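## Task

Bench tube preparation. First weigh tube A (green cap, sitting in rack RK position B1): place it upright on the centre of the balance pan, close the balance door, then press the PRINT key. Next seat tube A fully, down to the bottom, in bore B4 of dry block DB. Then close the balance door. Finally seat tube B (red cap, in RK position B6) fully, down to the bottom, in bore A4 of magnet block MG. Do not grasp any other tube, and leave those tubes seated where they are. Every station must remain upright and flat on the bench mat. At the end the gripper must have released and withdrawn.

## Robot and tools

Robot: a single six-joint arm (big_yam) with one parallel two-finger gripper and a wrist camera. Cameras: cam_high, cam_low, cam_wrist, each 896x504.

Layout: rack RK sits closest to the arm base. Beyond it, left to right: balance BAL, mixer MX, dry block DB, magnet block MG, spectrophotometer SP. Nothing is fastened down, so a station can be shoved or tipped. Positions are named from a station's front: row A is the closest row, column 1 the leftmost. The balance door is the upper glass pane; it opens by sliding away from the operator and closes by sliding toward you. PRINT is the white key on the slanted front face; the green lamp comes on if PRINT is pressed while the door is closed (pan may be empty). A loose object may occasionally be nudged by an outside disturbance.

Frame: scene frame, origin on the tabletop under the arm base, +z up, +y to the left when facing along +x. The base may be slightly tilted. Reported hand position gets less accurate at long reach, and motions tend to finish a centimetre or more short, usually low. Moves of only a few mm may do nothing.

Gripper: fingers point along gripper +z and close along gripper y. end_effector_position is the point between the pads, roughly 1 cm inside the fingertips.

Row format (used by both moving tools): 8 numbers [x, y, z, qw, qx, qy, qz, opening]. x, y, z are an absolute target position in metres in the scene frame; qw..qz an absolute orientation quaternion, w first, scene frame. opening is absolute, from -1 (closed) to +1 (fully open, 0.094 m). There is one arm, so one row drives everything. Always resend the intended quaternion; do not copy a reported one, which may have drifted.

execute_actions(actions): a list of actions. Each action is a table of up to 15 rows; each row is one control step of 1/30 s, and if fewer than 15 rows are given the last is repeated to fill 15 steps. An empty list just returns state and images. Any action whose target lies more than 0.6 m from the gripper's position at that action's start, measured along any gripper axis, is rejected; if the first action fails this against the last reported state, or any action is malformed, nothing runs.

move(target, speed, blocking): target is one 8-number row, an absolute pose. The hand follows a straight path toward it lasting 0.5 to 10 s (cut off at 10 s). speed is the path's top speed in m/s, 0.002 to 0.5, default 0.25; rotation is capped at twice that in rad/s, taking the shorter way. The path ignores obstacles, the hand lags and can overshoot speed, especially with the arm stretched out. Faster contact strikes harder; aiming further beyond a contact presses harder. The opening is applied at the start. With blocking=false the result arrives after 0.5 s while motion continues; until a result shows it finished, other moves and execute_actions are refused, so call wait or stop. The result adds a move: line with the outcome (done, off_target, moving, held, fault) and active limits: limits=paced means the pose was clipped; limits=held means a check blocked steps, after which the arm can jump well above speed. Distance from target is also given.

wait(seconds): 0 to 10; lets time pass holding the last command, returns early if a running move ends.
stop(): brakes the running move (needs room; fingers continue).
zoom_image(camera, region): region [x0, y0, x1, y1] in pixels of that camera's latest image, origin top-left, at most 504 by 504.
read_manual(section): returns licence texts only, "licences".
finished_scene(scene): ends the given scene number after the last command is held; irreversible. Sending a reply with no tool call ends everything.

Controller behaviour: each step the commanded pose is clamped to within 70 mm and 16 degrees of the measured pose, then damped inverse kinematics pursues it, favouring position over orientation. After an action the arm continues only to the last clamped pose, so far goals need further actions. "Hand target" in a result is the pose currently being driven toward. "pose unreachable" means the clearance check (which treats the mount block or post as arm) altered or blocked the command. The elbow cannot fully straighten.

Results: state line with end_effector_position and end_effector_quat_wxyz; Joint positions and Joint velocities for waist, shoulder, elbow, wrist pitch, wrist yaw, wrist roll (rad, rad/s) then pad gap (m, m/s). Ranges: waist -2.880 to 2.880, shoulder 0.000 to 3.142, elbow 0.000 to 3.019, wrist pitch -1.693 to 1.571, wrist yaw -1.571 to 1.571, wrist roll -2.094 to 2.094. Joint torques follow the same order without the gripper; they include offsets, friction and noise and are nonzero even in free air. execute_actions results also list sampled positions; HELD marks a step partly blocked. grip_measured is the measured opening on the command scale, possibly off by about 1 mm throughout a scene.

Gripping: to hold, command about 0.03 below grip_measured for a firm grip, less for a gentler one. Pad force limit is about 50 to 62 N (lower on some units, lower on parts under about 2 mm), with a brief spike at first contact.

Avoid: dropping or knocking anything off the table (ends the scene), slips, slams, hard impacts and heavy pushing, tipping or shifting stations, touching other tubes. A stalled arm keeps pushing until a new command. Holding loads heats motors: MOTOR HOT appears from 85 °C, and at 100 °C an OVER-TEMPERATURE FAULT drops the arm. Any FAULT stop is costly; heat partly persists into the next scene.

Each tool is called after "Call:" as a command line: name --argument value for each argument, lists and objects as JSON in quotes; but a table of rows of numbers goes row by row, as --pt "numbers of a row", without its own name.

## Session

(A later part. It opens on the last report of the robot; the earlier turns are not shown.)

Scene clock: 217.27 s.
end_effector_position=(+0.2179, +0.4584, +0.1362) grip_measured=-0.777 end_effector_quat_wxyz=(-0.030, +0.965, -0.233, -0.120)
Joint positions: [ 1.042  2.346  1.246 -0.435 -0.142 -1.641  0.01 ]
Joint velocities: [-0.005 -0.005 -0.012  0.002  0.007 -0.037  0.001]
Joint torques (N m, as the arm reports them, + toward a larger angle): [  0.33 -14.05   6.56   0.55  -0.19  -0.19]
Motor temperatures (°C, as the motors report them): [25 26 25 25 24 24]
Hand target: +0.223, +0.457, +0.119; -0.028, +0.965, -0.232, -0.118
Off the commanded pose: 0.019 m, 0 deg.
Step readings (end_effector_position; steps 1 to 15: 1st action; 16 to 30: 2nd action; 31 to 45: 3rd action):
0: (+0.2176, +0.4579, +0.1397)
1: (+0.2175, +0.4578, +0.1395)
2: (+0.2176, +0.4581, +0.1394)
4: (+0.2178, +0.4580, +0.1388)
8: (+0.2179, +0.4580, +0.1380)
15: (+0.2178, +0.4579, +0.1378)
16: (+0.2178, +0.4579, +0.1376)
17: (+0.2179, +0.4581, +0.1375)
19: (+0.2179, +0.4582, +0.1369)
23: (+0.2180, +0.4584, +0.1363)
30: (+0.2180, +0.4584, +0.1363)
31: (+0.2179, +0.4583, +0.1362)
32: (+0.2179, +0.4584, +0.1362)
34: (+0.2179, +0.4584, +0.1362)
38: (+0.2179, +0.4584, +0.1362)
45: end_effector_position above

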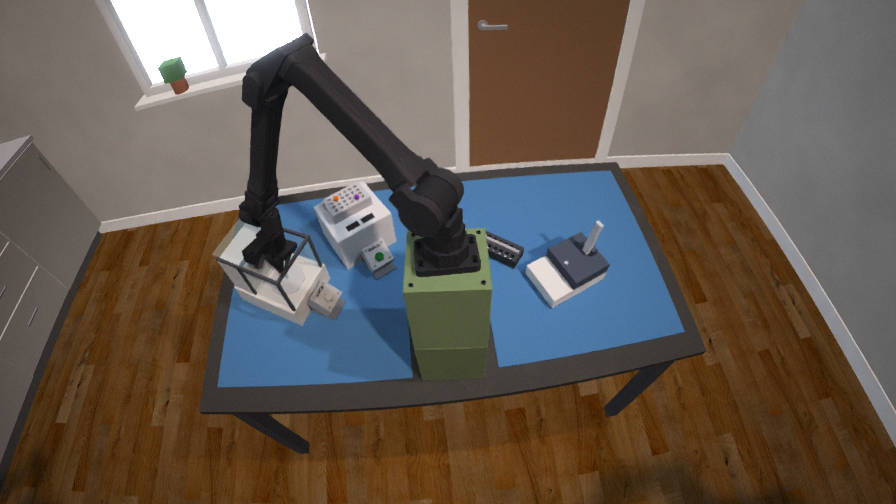

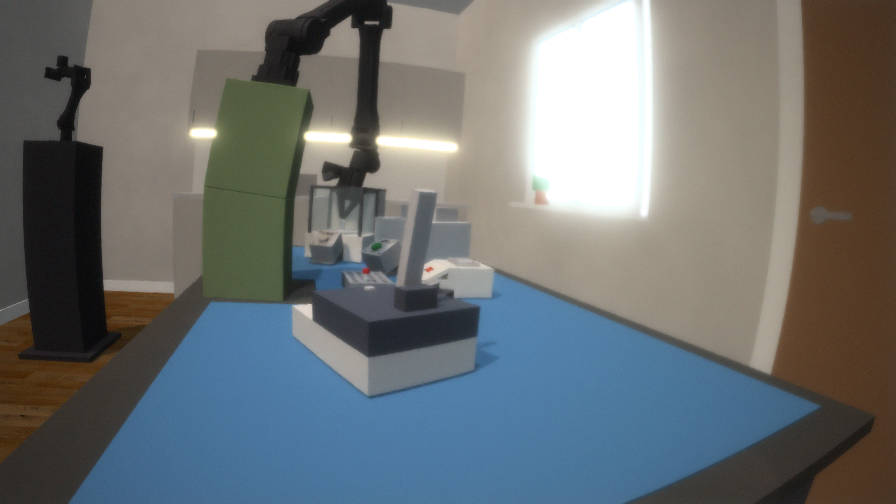

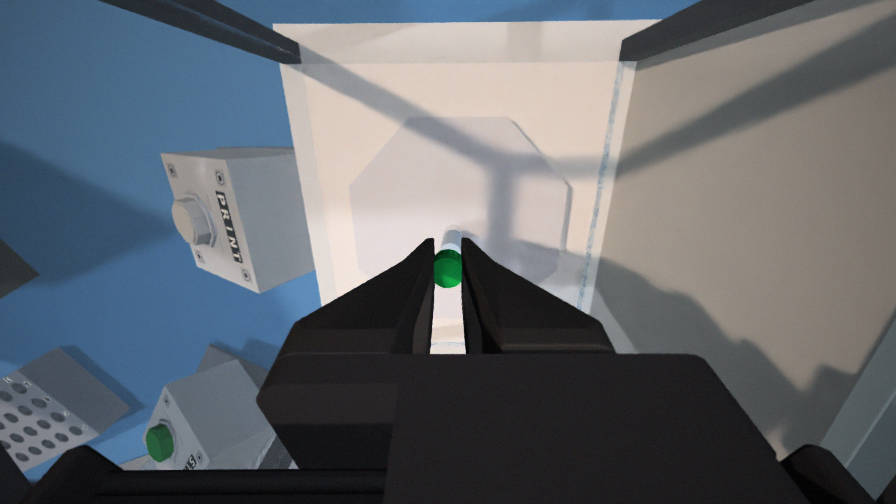

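Contact. Release slowly.

Call:
execute_actions --actions '[[[0.2235,0.458,0.123,0.0285,-0.9651,0.2317,0.1185,-0.77],[0.2235,0.458,0.123,0.0285,-0.9651,0.2317,0.1185,-0.76],[0.2235,0.458,0.123,0.0285,-0.9651,0.2317,0.1185,-0.75],[0.2235,0.458,0.123,0.0285,-0.9651,0.2317,0.1185,-0.74],[0.2235,0.458,0.123,0.0285,-0.9651,0.2317,0.1185,-0.73],[0.2235,0.458,0.123,0.0285,-0.9651,0.2317,0.1185,-0.72],[0.2235,0.458,0.123,0.0285,-0.9651,0.2317,0.1185,-0.71],[0.2235,0.458,0.123,0.0285,-0.9651,0.2317,0.1185,-0.70],[0.2235,0.458,0.123,0.0285,-0.9651,0.2317,0.1185,-0.68],[0.2235,0.458,0.123,0.0285,-0.9651,0.2317,0.1185,-0.66],[0.2235,0.458,0.123,0.0285,-0.9651,0.2317,0.1185,-0.62]],[[0.2235,0.458,0.123,0.0285,-0.9651,0.2317,0.1185,-0.3]]]'

Call:
move --target '[0.217,0.456,0.17,0.0285,-0.9651,0.2317,0.1185,-0.3]' --speed 0.04

Scene clock: 228.03 s.
end_effector_position=(+0.2179, +0.4584, +0.1362) grip_measured=-0.302 end_effector_quat_wxyz=(-0.030, +0.965, -0.233, -0.120)
Joint positions: [ 1.042  2.346  1.246 -0.435 -0.142 -1.641  0.033]
Joint velocities: [-0.005 -0.015  0.002 -0.002 -0.022 -0.11  -0.002]
Joint torques (N m, as the arm reports them, + toward a larger angle): [  0.4  -14.86   6.16   0.25  -0.18  -0.18]
Motor temperatures (°C, as the motors report them): [25 26 25 25 24 24]
Hand target: +0.223, +0.458, +0.123; -0.029, +0.965, -0.232, -0.118
Off the commanded pose: 0.014 m, 0 deg.
Step readings (end_effector_position; steps 1 to 15: 1st action; 16 to 30: 2nd action):
0: (+0.2179, +0.4584, +0.1362)
1: (+0.2179, +0.4584, +0.1362)
2: (+0.2179, +0.4584, +0.1362)
4: (+0.2179, +0.4584, +0.1362)
8: (+0.2179, +0.4584, +0.1362)
15: (+0.2179, +0.4584, +0.1362)
16: (+0.2179, +0.4584, +0.1362)
17: (+0.2179, +0.4584, +0.1362)
19: (+0.2179, +0.4584, +0.1362)
23: (+0.2179, +0.4584, +0.1362)
30: end_effector_position above

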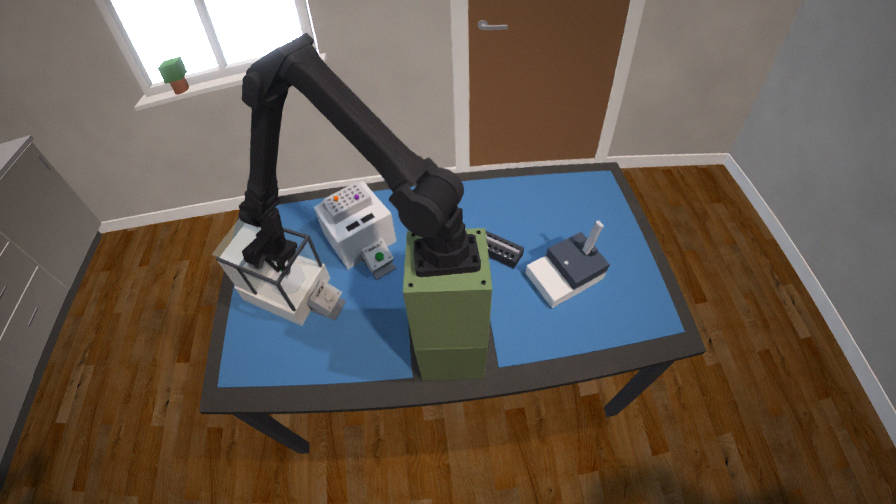

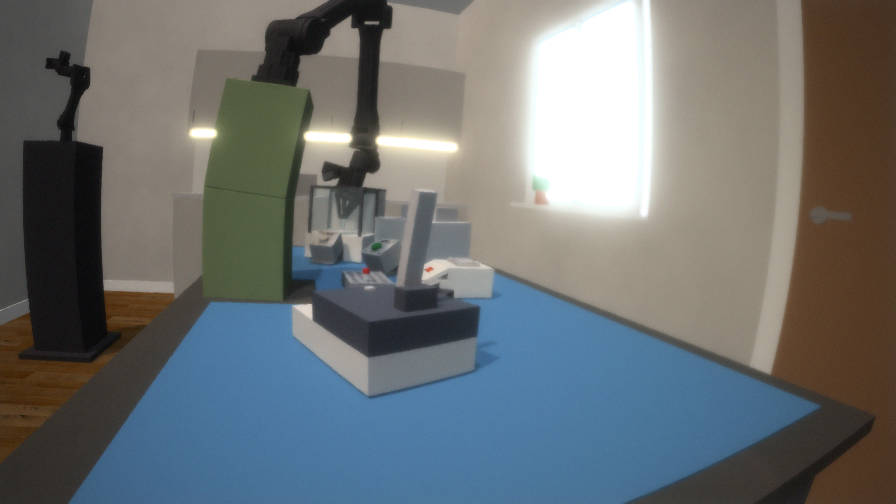

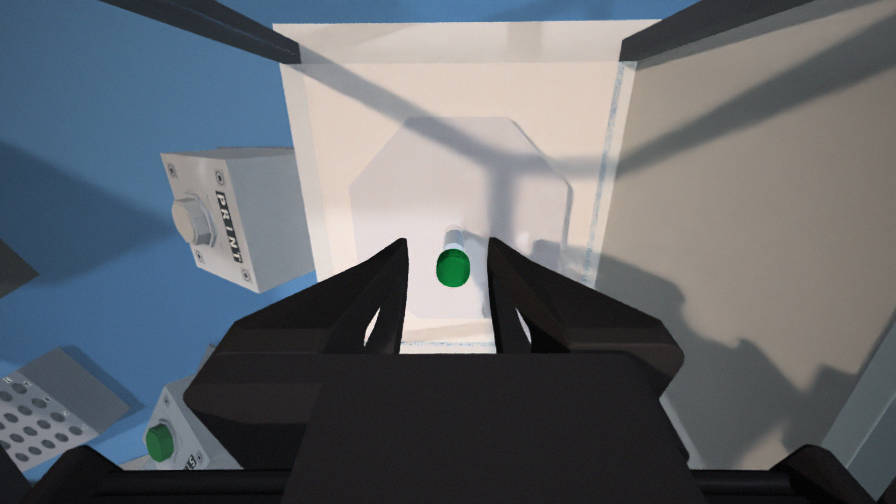

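Scene clock: 229.20 s.
end_effector_position=(+0.2201, +0.4565, +0.1631) grip_measured=-0.302 end_effector_quat_wxyz=(-0.031, +0.965, -0.233, -0.119)
Joint positions: [ 1.042  2.281  1.219 -0.472 -0.142 -1.641  0.033]
Joint velocities: [ 0.005 -0.005 -0.012  0.002  0.037  0.066  0.002]
Joint torques (N m, as the arm reports them, + toward a larger angle): [  1.76 -17.97   3.77  -0.41  -0.18   0.  ]
Motor temperatures (°C, as the motors report them): [25 26 25 25 24 24]
Hand target: +0.217, +0.456, +0.170; -0.029, +0.965, -0.232, -0.119
Off the commanded pose: 0.008 m, 0 deg.
move: done

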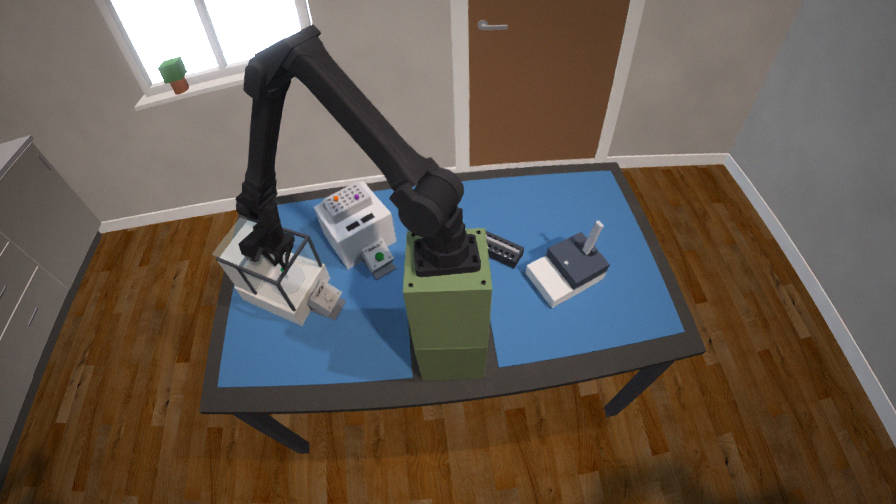

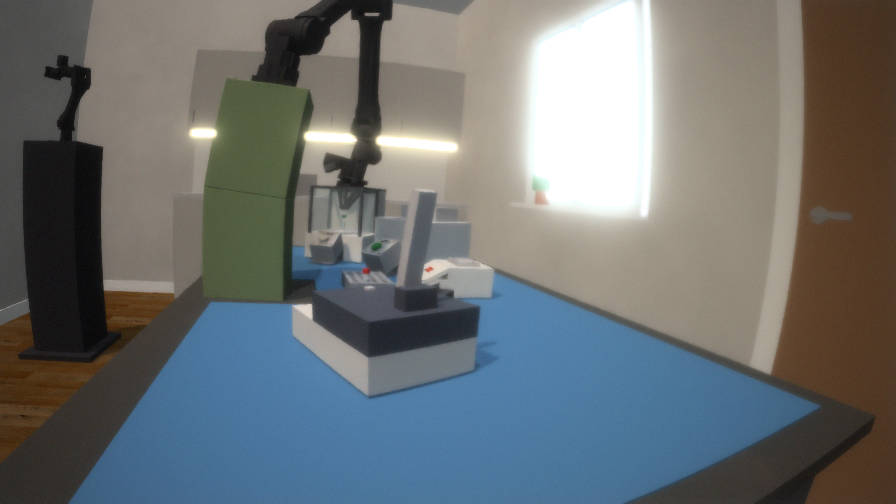

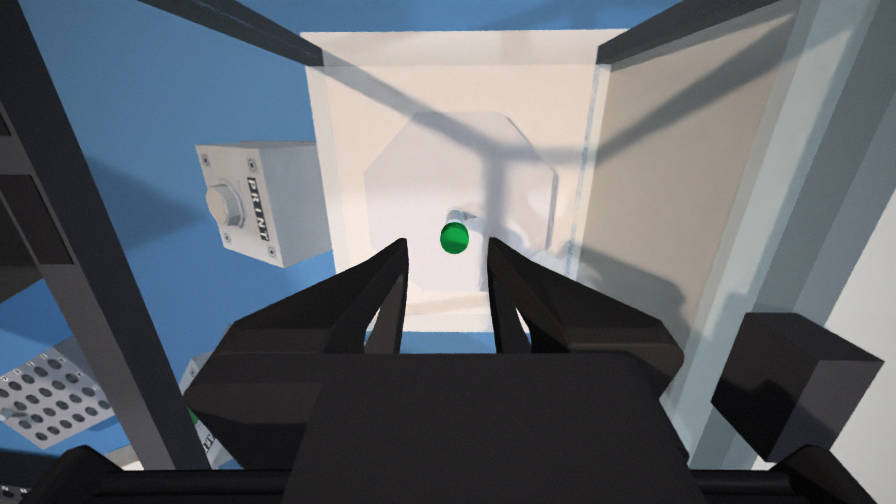

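Now to the handle.

Call:
move --target '[0.217,0.456,0.275,0.0285,-0.9651,0.2317,0.1185,-0.3]' --speed 0.12

Call:
move --target '[0.249,0.524,0.255,0,-0.9724,0.2334,0,-0.4]' --speed 0.12

Call:
move --target '[0.249,0.522,0.222,0,-0.9724,0.2334,0,-0.4]' --speed 0.04

Scene clock: 235.00 s.
end_effector_position=(+0.2220, +0.4579, +0.2723) grip_measured=-0.302 end_effector_quat_wxyz=(-0.034, +0.966, -0.229, -0.119)
Joint positions: [ 1.063  2.037  1.176 -0.663 -0.142 -1.629  0.033]
Joint velocities: [-0.005 -0.005 -0.002  0.002  0.022  0.007 -0.001]
Joint torques (N m, as the arm reports them, + toward a larger angle): [  1.88 -16.89   5.41  -0.39  -0.17   0.11]
Motor temperatures (°C, as the motors report them): [25 26 24 25 24 24]
Hand target: +0.217, +0.455, +0.275; -0.028, +0.965, -0.232, -0.119
Off the commanded pose: 0.006 m, 1 deg.
move: done

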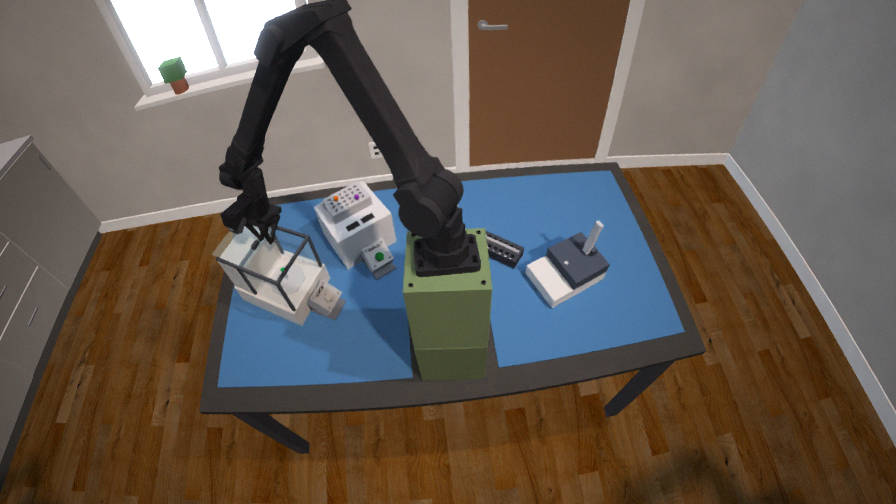

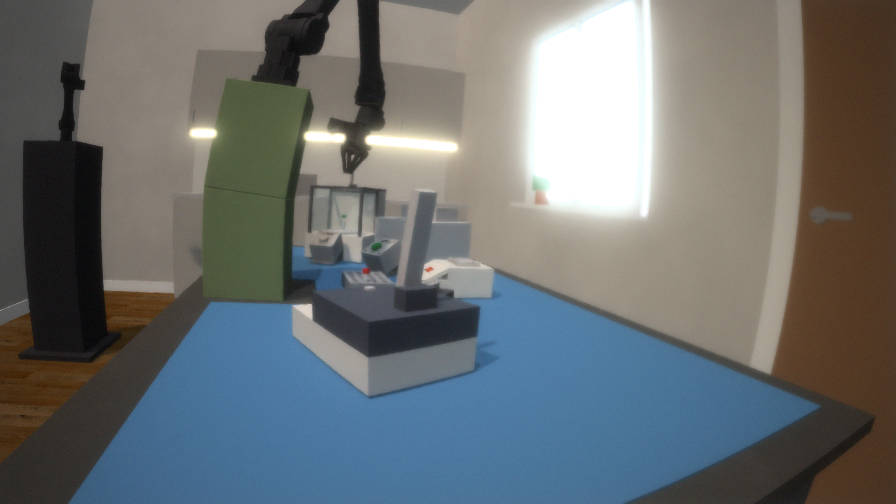

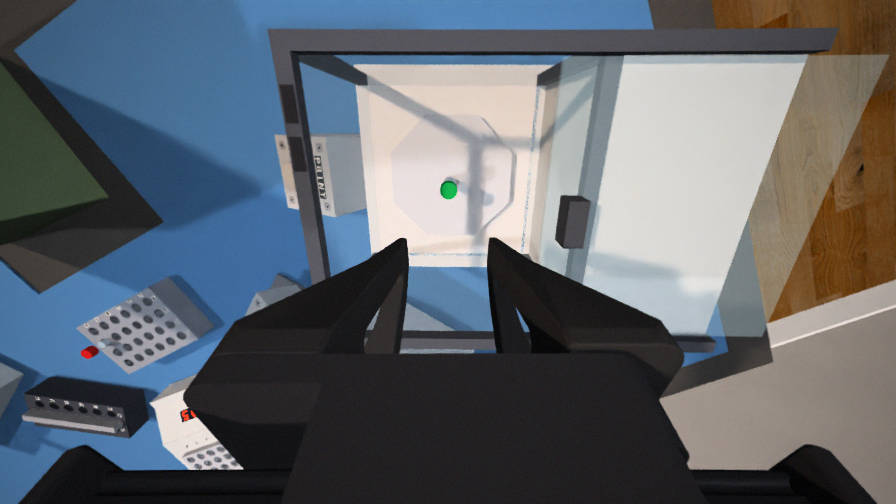

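Scene clock: 236.40 s.
end_effector_position=(+0.2497, +0.5165, +0.2670) grip_measured=-0.398 end_effector_quat_wxyz=(-0.007, +0.973, -0.229, -0.001)
Joint positions: [ 1.144  2.156  1.399 -0.762  0.105 -1.551  0.028]
Joint velocities: [-0.015 -0.005 -0.017 -0.022  0.051  0.022 -0.   ]
Joint torques (N m, as the arm reports them, + toward a larger angle): [  1.88 -15.5   10.4   -0.27   0.02   0.07]
Motor temperatures (°C, as the motors report them): [25 26 25 25 24 24]
Hand target: +0.249, +0.524, +0.256; +0.000, +0.972, -0.233, -0.001
Off the commanded pose: 0.014 m, 1 deg.
move: off_target

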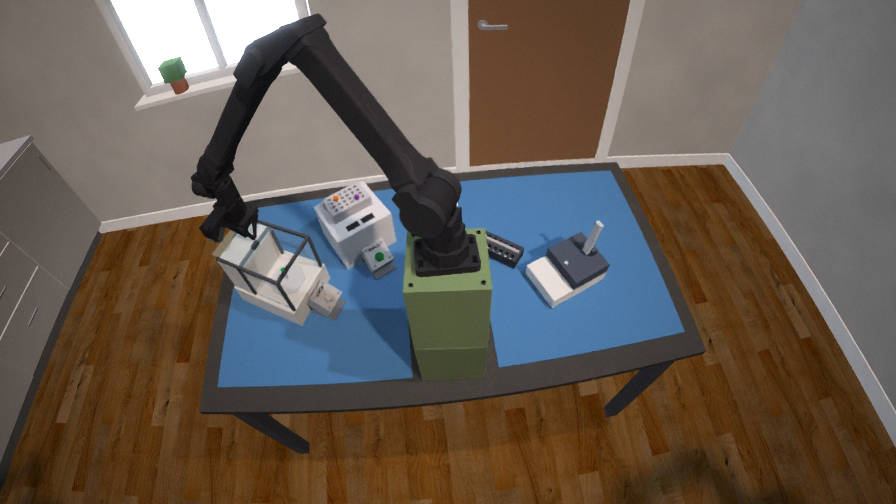

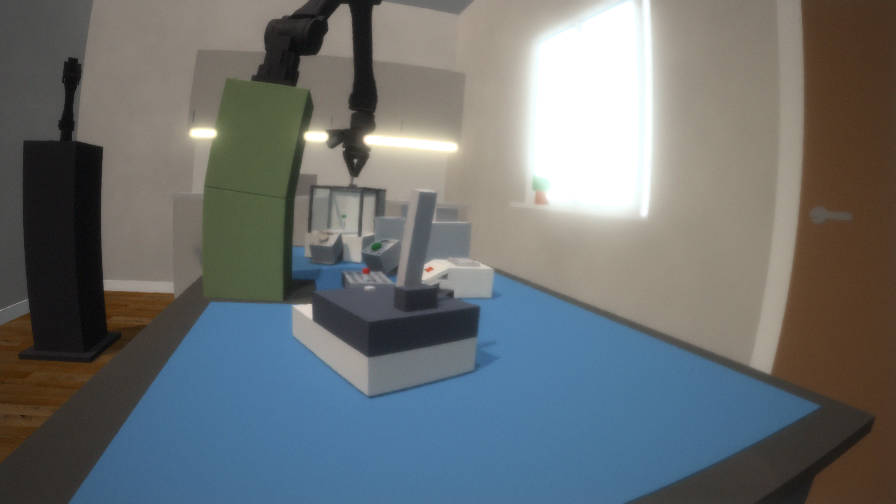

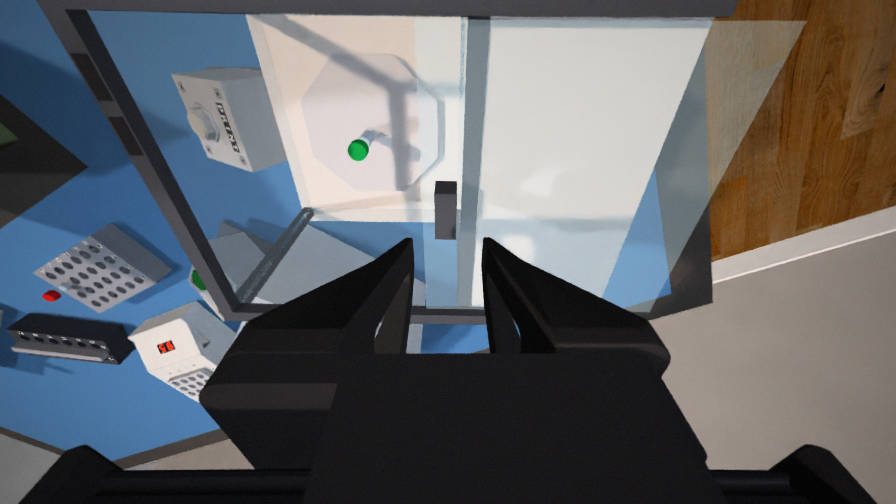

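Scene clock: 237.87 s.
end_effector_position=(+0.2434, +0.5118, +0.2334) grip_measured=-0.398 end_effector_quat_wxyz=(+0.004, +0.974, -0.228, -0.003)
Joint positions: [ 1.144  2.218  1.399 -0.722  0.105 -1.551  0.028]
Joint velocities: [-0.005  0.005 -0.012 -0.017 -0.051 -0.081  0.   ]
Joint torques (N m, as the arm reports them, + toward a larger angle): [  1.16 -15.89  10.     0.46   0.02   0.03]
Motor temperatures (°C, as the motors report them): [25 26 25 25 24 24]
Hand target: +0.249, +0.522, +0.222; -0.000, +0.972, -0.233, -0.000
Off the commanded pose: 0.016 m, 1 deg.
move: off_target

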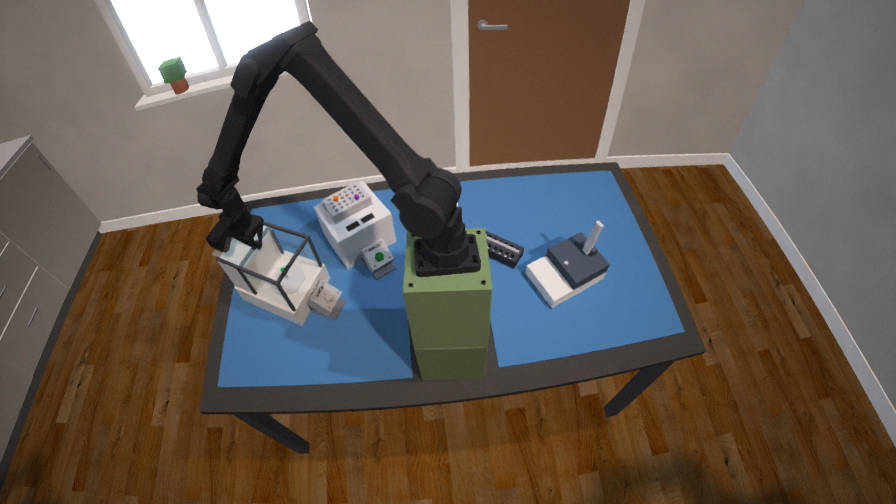

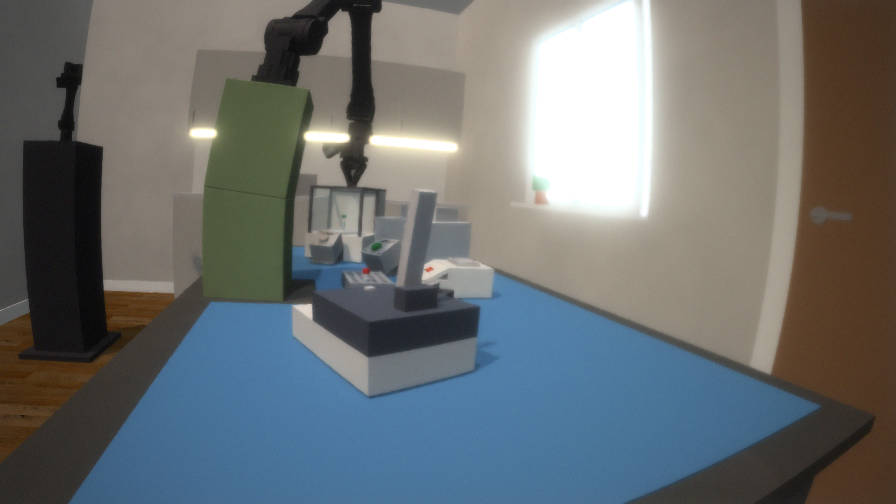

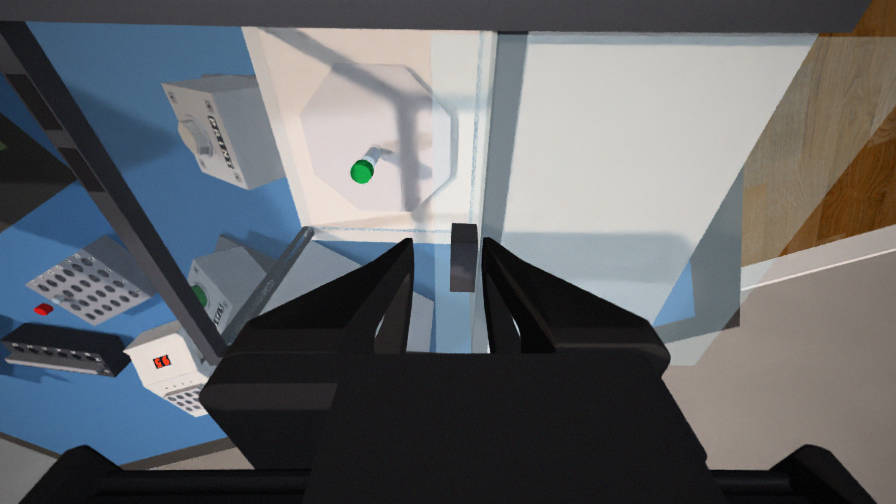

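Call:
execute_actions --actions '[[[0.247,0.518,0.230,0,-0.9724,0.2334,0,-0.6],[0.247,0.518,0.230,0,-0.9724,0.2334,0,-0.6],[0.247,0.518,0.230,0,-0.9724,0.2334,0,-0.63],[0.247,0.518,0.230,0,-0.9724,0.2334,0,-0.66],[0.247,0.518,0.230,0,-0.9724,0.2334,0,-0.69],[0.247,0.518,0.230,0,-0.9724,0.2334,0,-0.72],[0.247,0.518,0.230,0,-0.9724,0.2334,0,-0.75],[0.247,0.518,0.230,0,-0.9724,0.2334,0,-0.78],[0.247,0.518,0.230,0,-0.9724,0.2334,0,-0.81],[0.247,0.518,0.230,0,-0.9724,0.2334,0,-0.84]]]'

Call:
move --target '[0.192,0.411,0.236,0,-0.9724,0.2334,0,-0.84]' --speed 0.05

Scene clock: 247.73 s.
end_effector_position=(+0.2450, +0.5151, +0.2334) grip_measured=-0.808 end_effector_quat_wxyz=(-0.003, +0.974, -0.229, -0.002)
Joint positions: [ 1.144  2.218  1.399 -0.707  0.106 -1.551  0.009]
Joint velocities: [-0.015 -0.005  0.027  0.002  0.022 -0.066 -0.001]
Joint torques (N m, as the arm reports them, + toward a larger angle): [  1.39 -17.31   8.29  -0.29   0.01   0.04]
Motor temperatures (°C, as the motors report them): [25 26 25 25 24 24]
Hand target: +0.247, +0.518, +0.230; -0.000, +0.972, -0.233, -0.000
Off the commanded pose: 0.005 m, 1 deg.
Step readings (end_effector_position):
0: (+0.2434, +0.5118, +0.2334)
1: (+0.2434, +0.5118, +0.2334)
2: (+0.2437, +0.5124, +0.2334)
4: (+0.2443, +0.5136, +0.2334)
8: (+0.2449, +0.5149, +0.2334)
15: end_effector_position above

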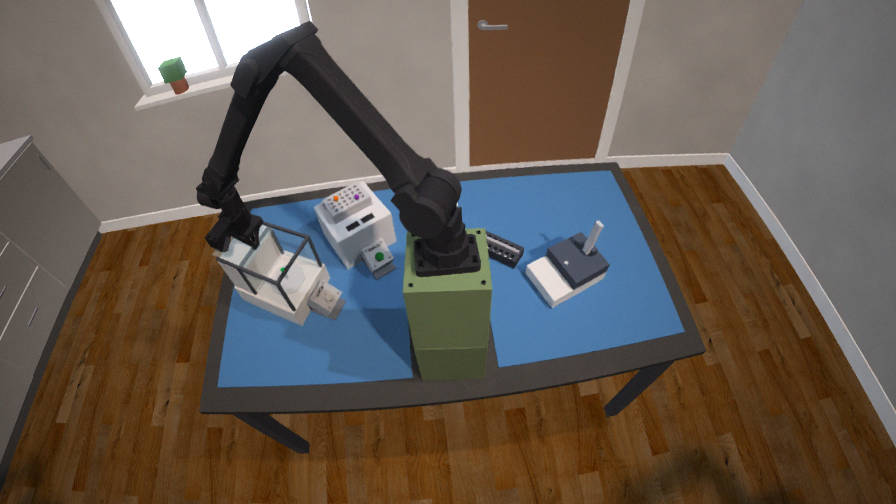

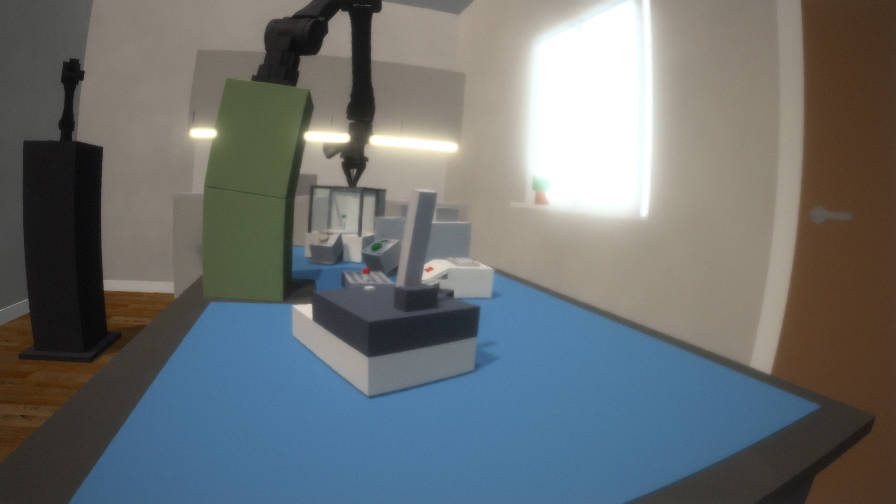

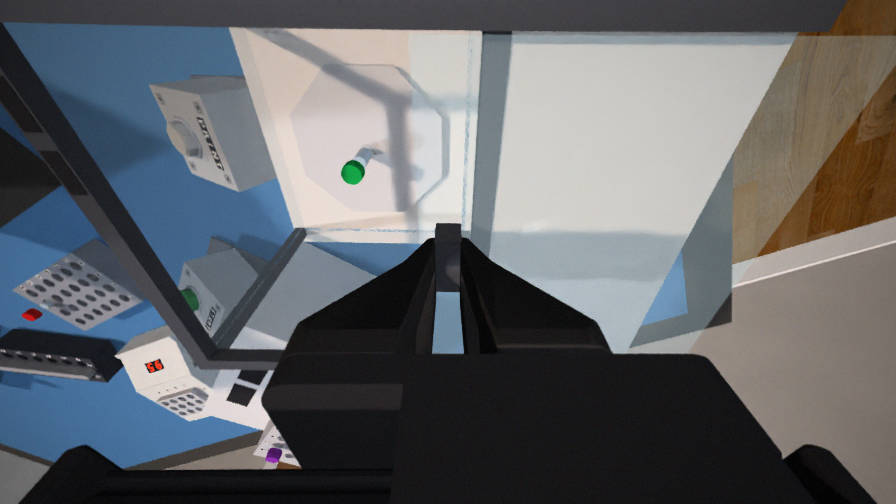

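Scene clock: 250.37 s.
end_effector_position=(+0.1953, +0.4188, +0.2304) grip_measured=-0.808 end_effector_quat_wxyz=(-0.004, +0.973, -0.230, -0.002)
Joint positions: [ 1.152  2.061  1.03  -0.493  0.105 -1.543  0.009]
Joint velocities: [-0.005  0.015  0.007 -0.012 -0.051  0.007  0.   ]
Joint torques (N m, as the arm reports them, + toward a larger angle): [  1.32 -16.41   3.16  -0.2    0.03   0.07]
Motor temperatures (°C, as the motors report them): [25 27 25 25 24 24]
Hand target: +0.191, +0.411, +0.235; +0.000, +0.972, -0.233, -0.000
Off the commanded pose: 0.010 m, 1 deg.
move: done

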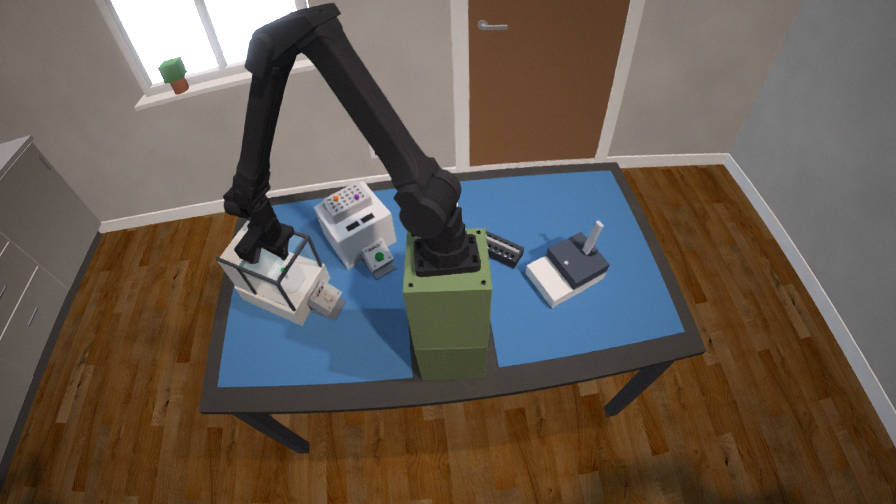

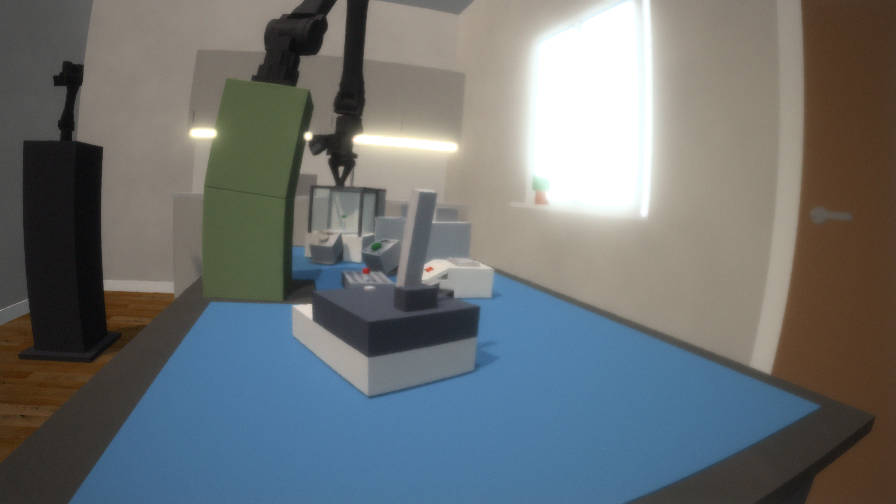

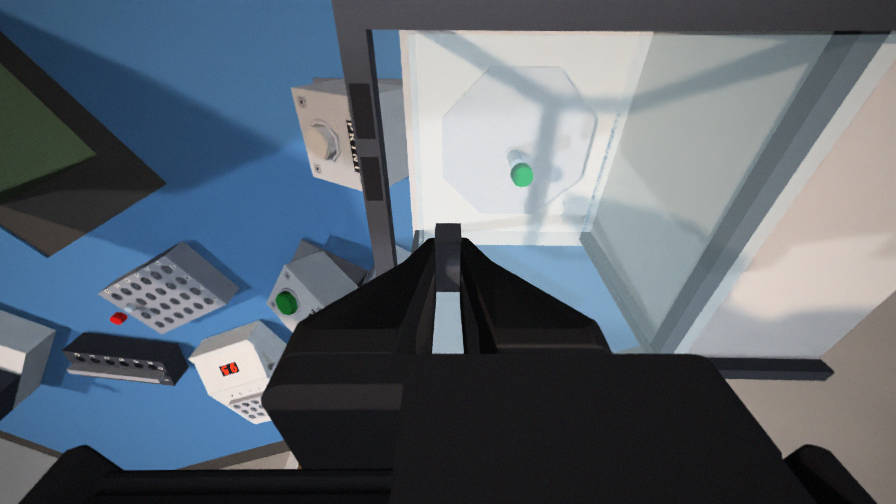

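Call:
move --target '[0.185,0.397,0.236,0,-0.9724,0.2334,0,-0.84]' --speed 0.02

Scene clock: 254.13 s.
end_effector_position=(+0.1902, +0.4089, +0.2302) grip_measured=-0.808 end_effector_quat_wxyz=(-0.009, +0.973, -0.230, -0.001)
Joint positions: [ 1.152  2.044  0.988 -0.458  0.105 -1.542  0.009]
Joint velocities: [-0.005 -0.024 -0.002 -0.002 -0.022  0.022 -0.   ]
Joint torques (N m, as the arm reports them, + toward a larger angle): [  1.18 -16.46   2.4   -0.57   0.05   0.07]
Motor temperatures (°C, as the motors report them): [25 27 25 25 24 24]
Hand target: +0.185, +0.397, +0.235; -0.000, +0.972, -0.233, -0.000
Off the commanded pose: 0.014 m, 1 deg.
move: off_target

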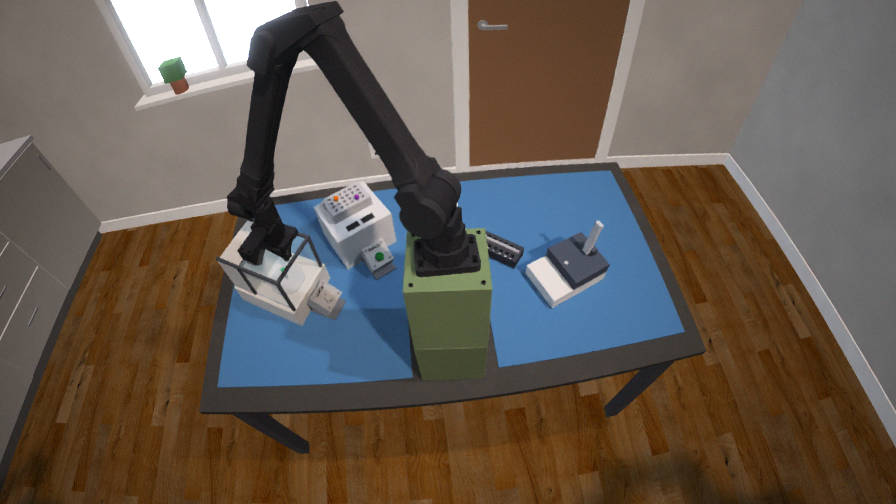

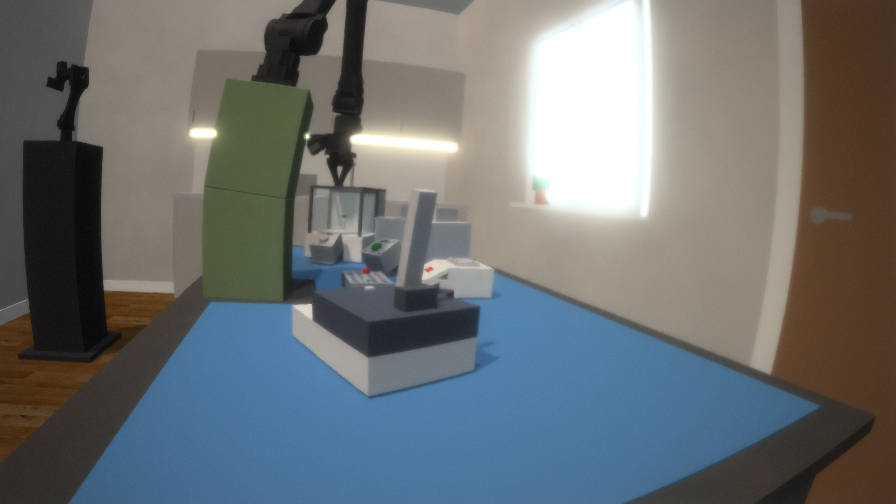

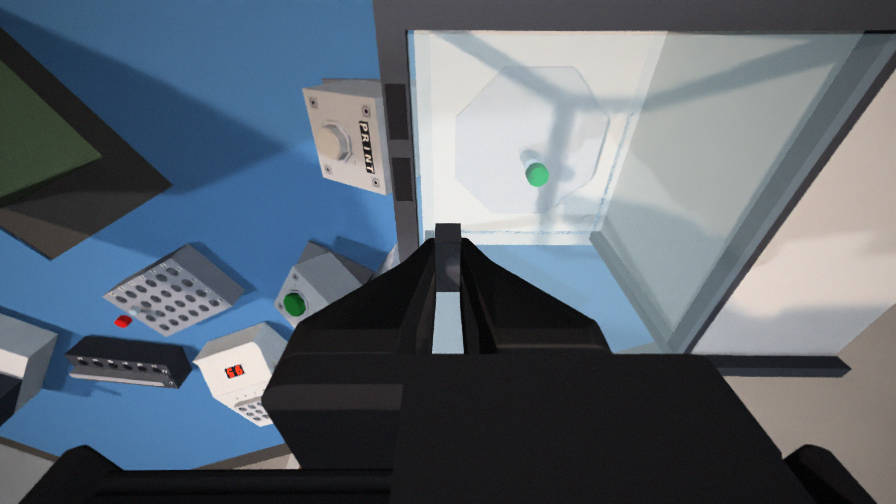

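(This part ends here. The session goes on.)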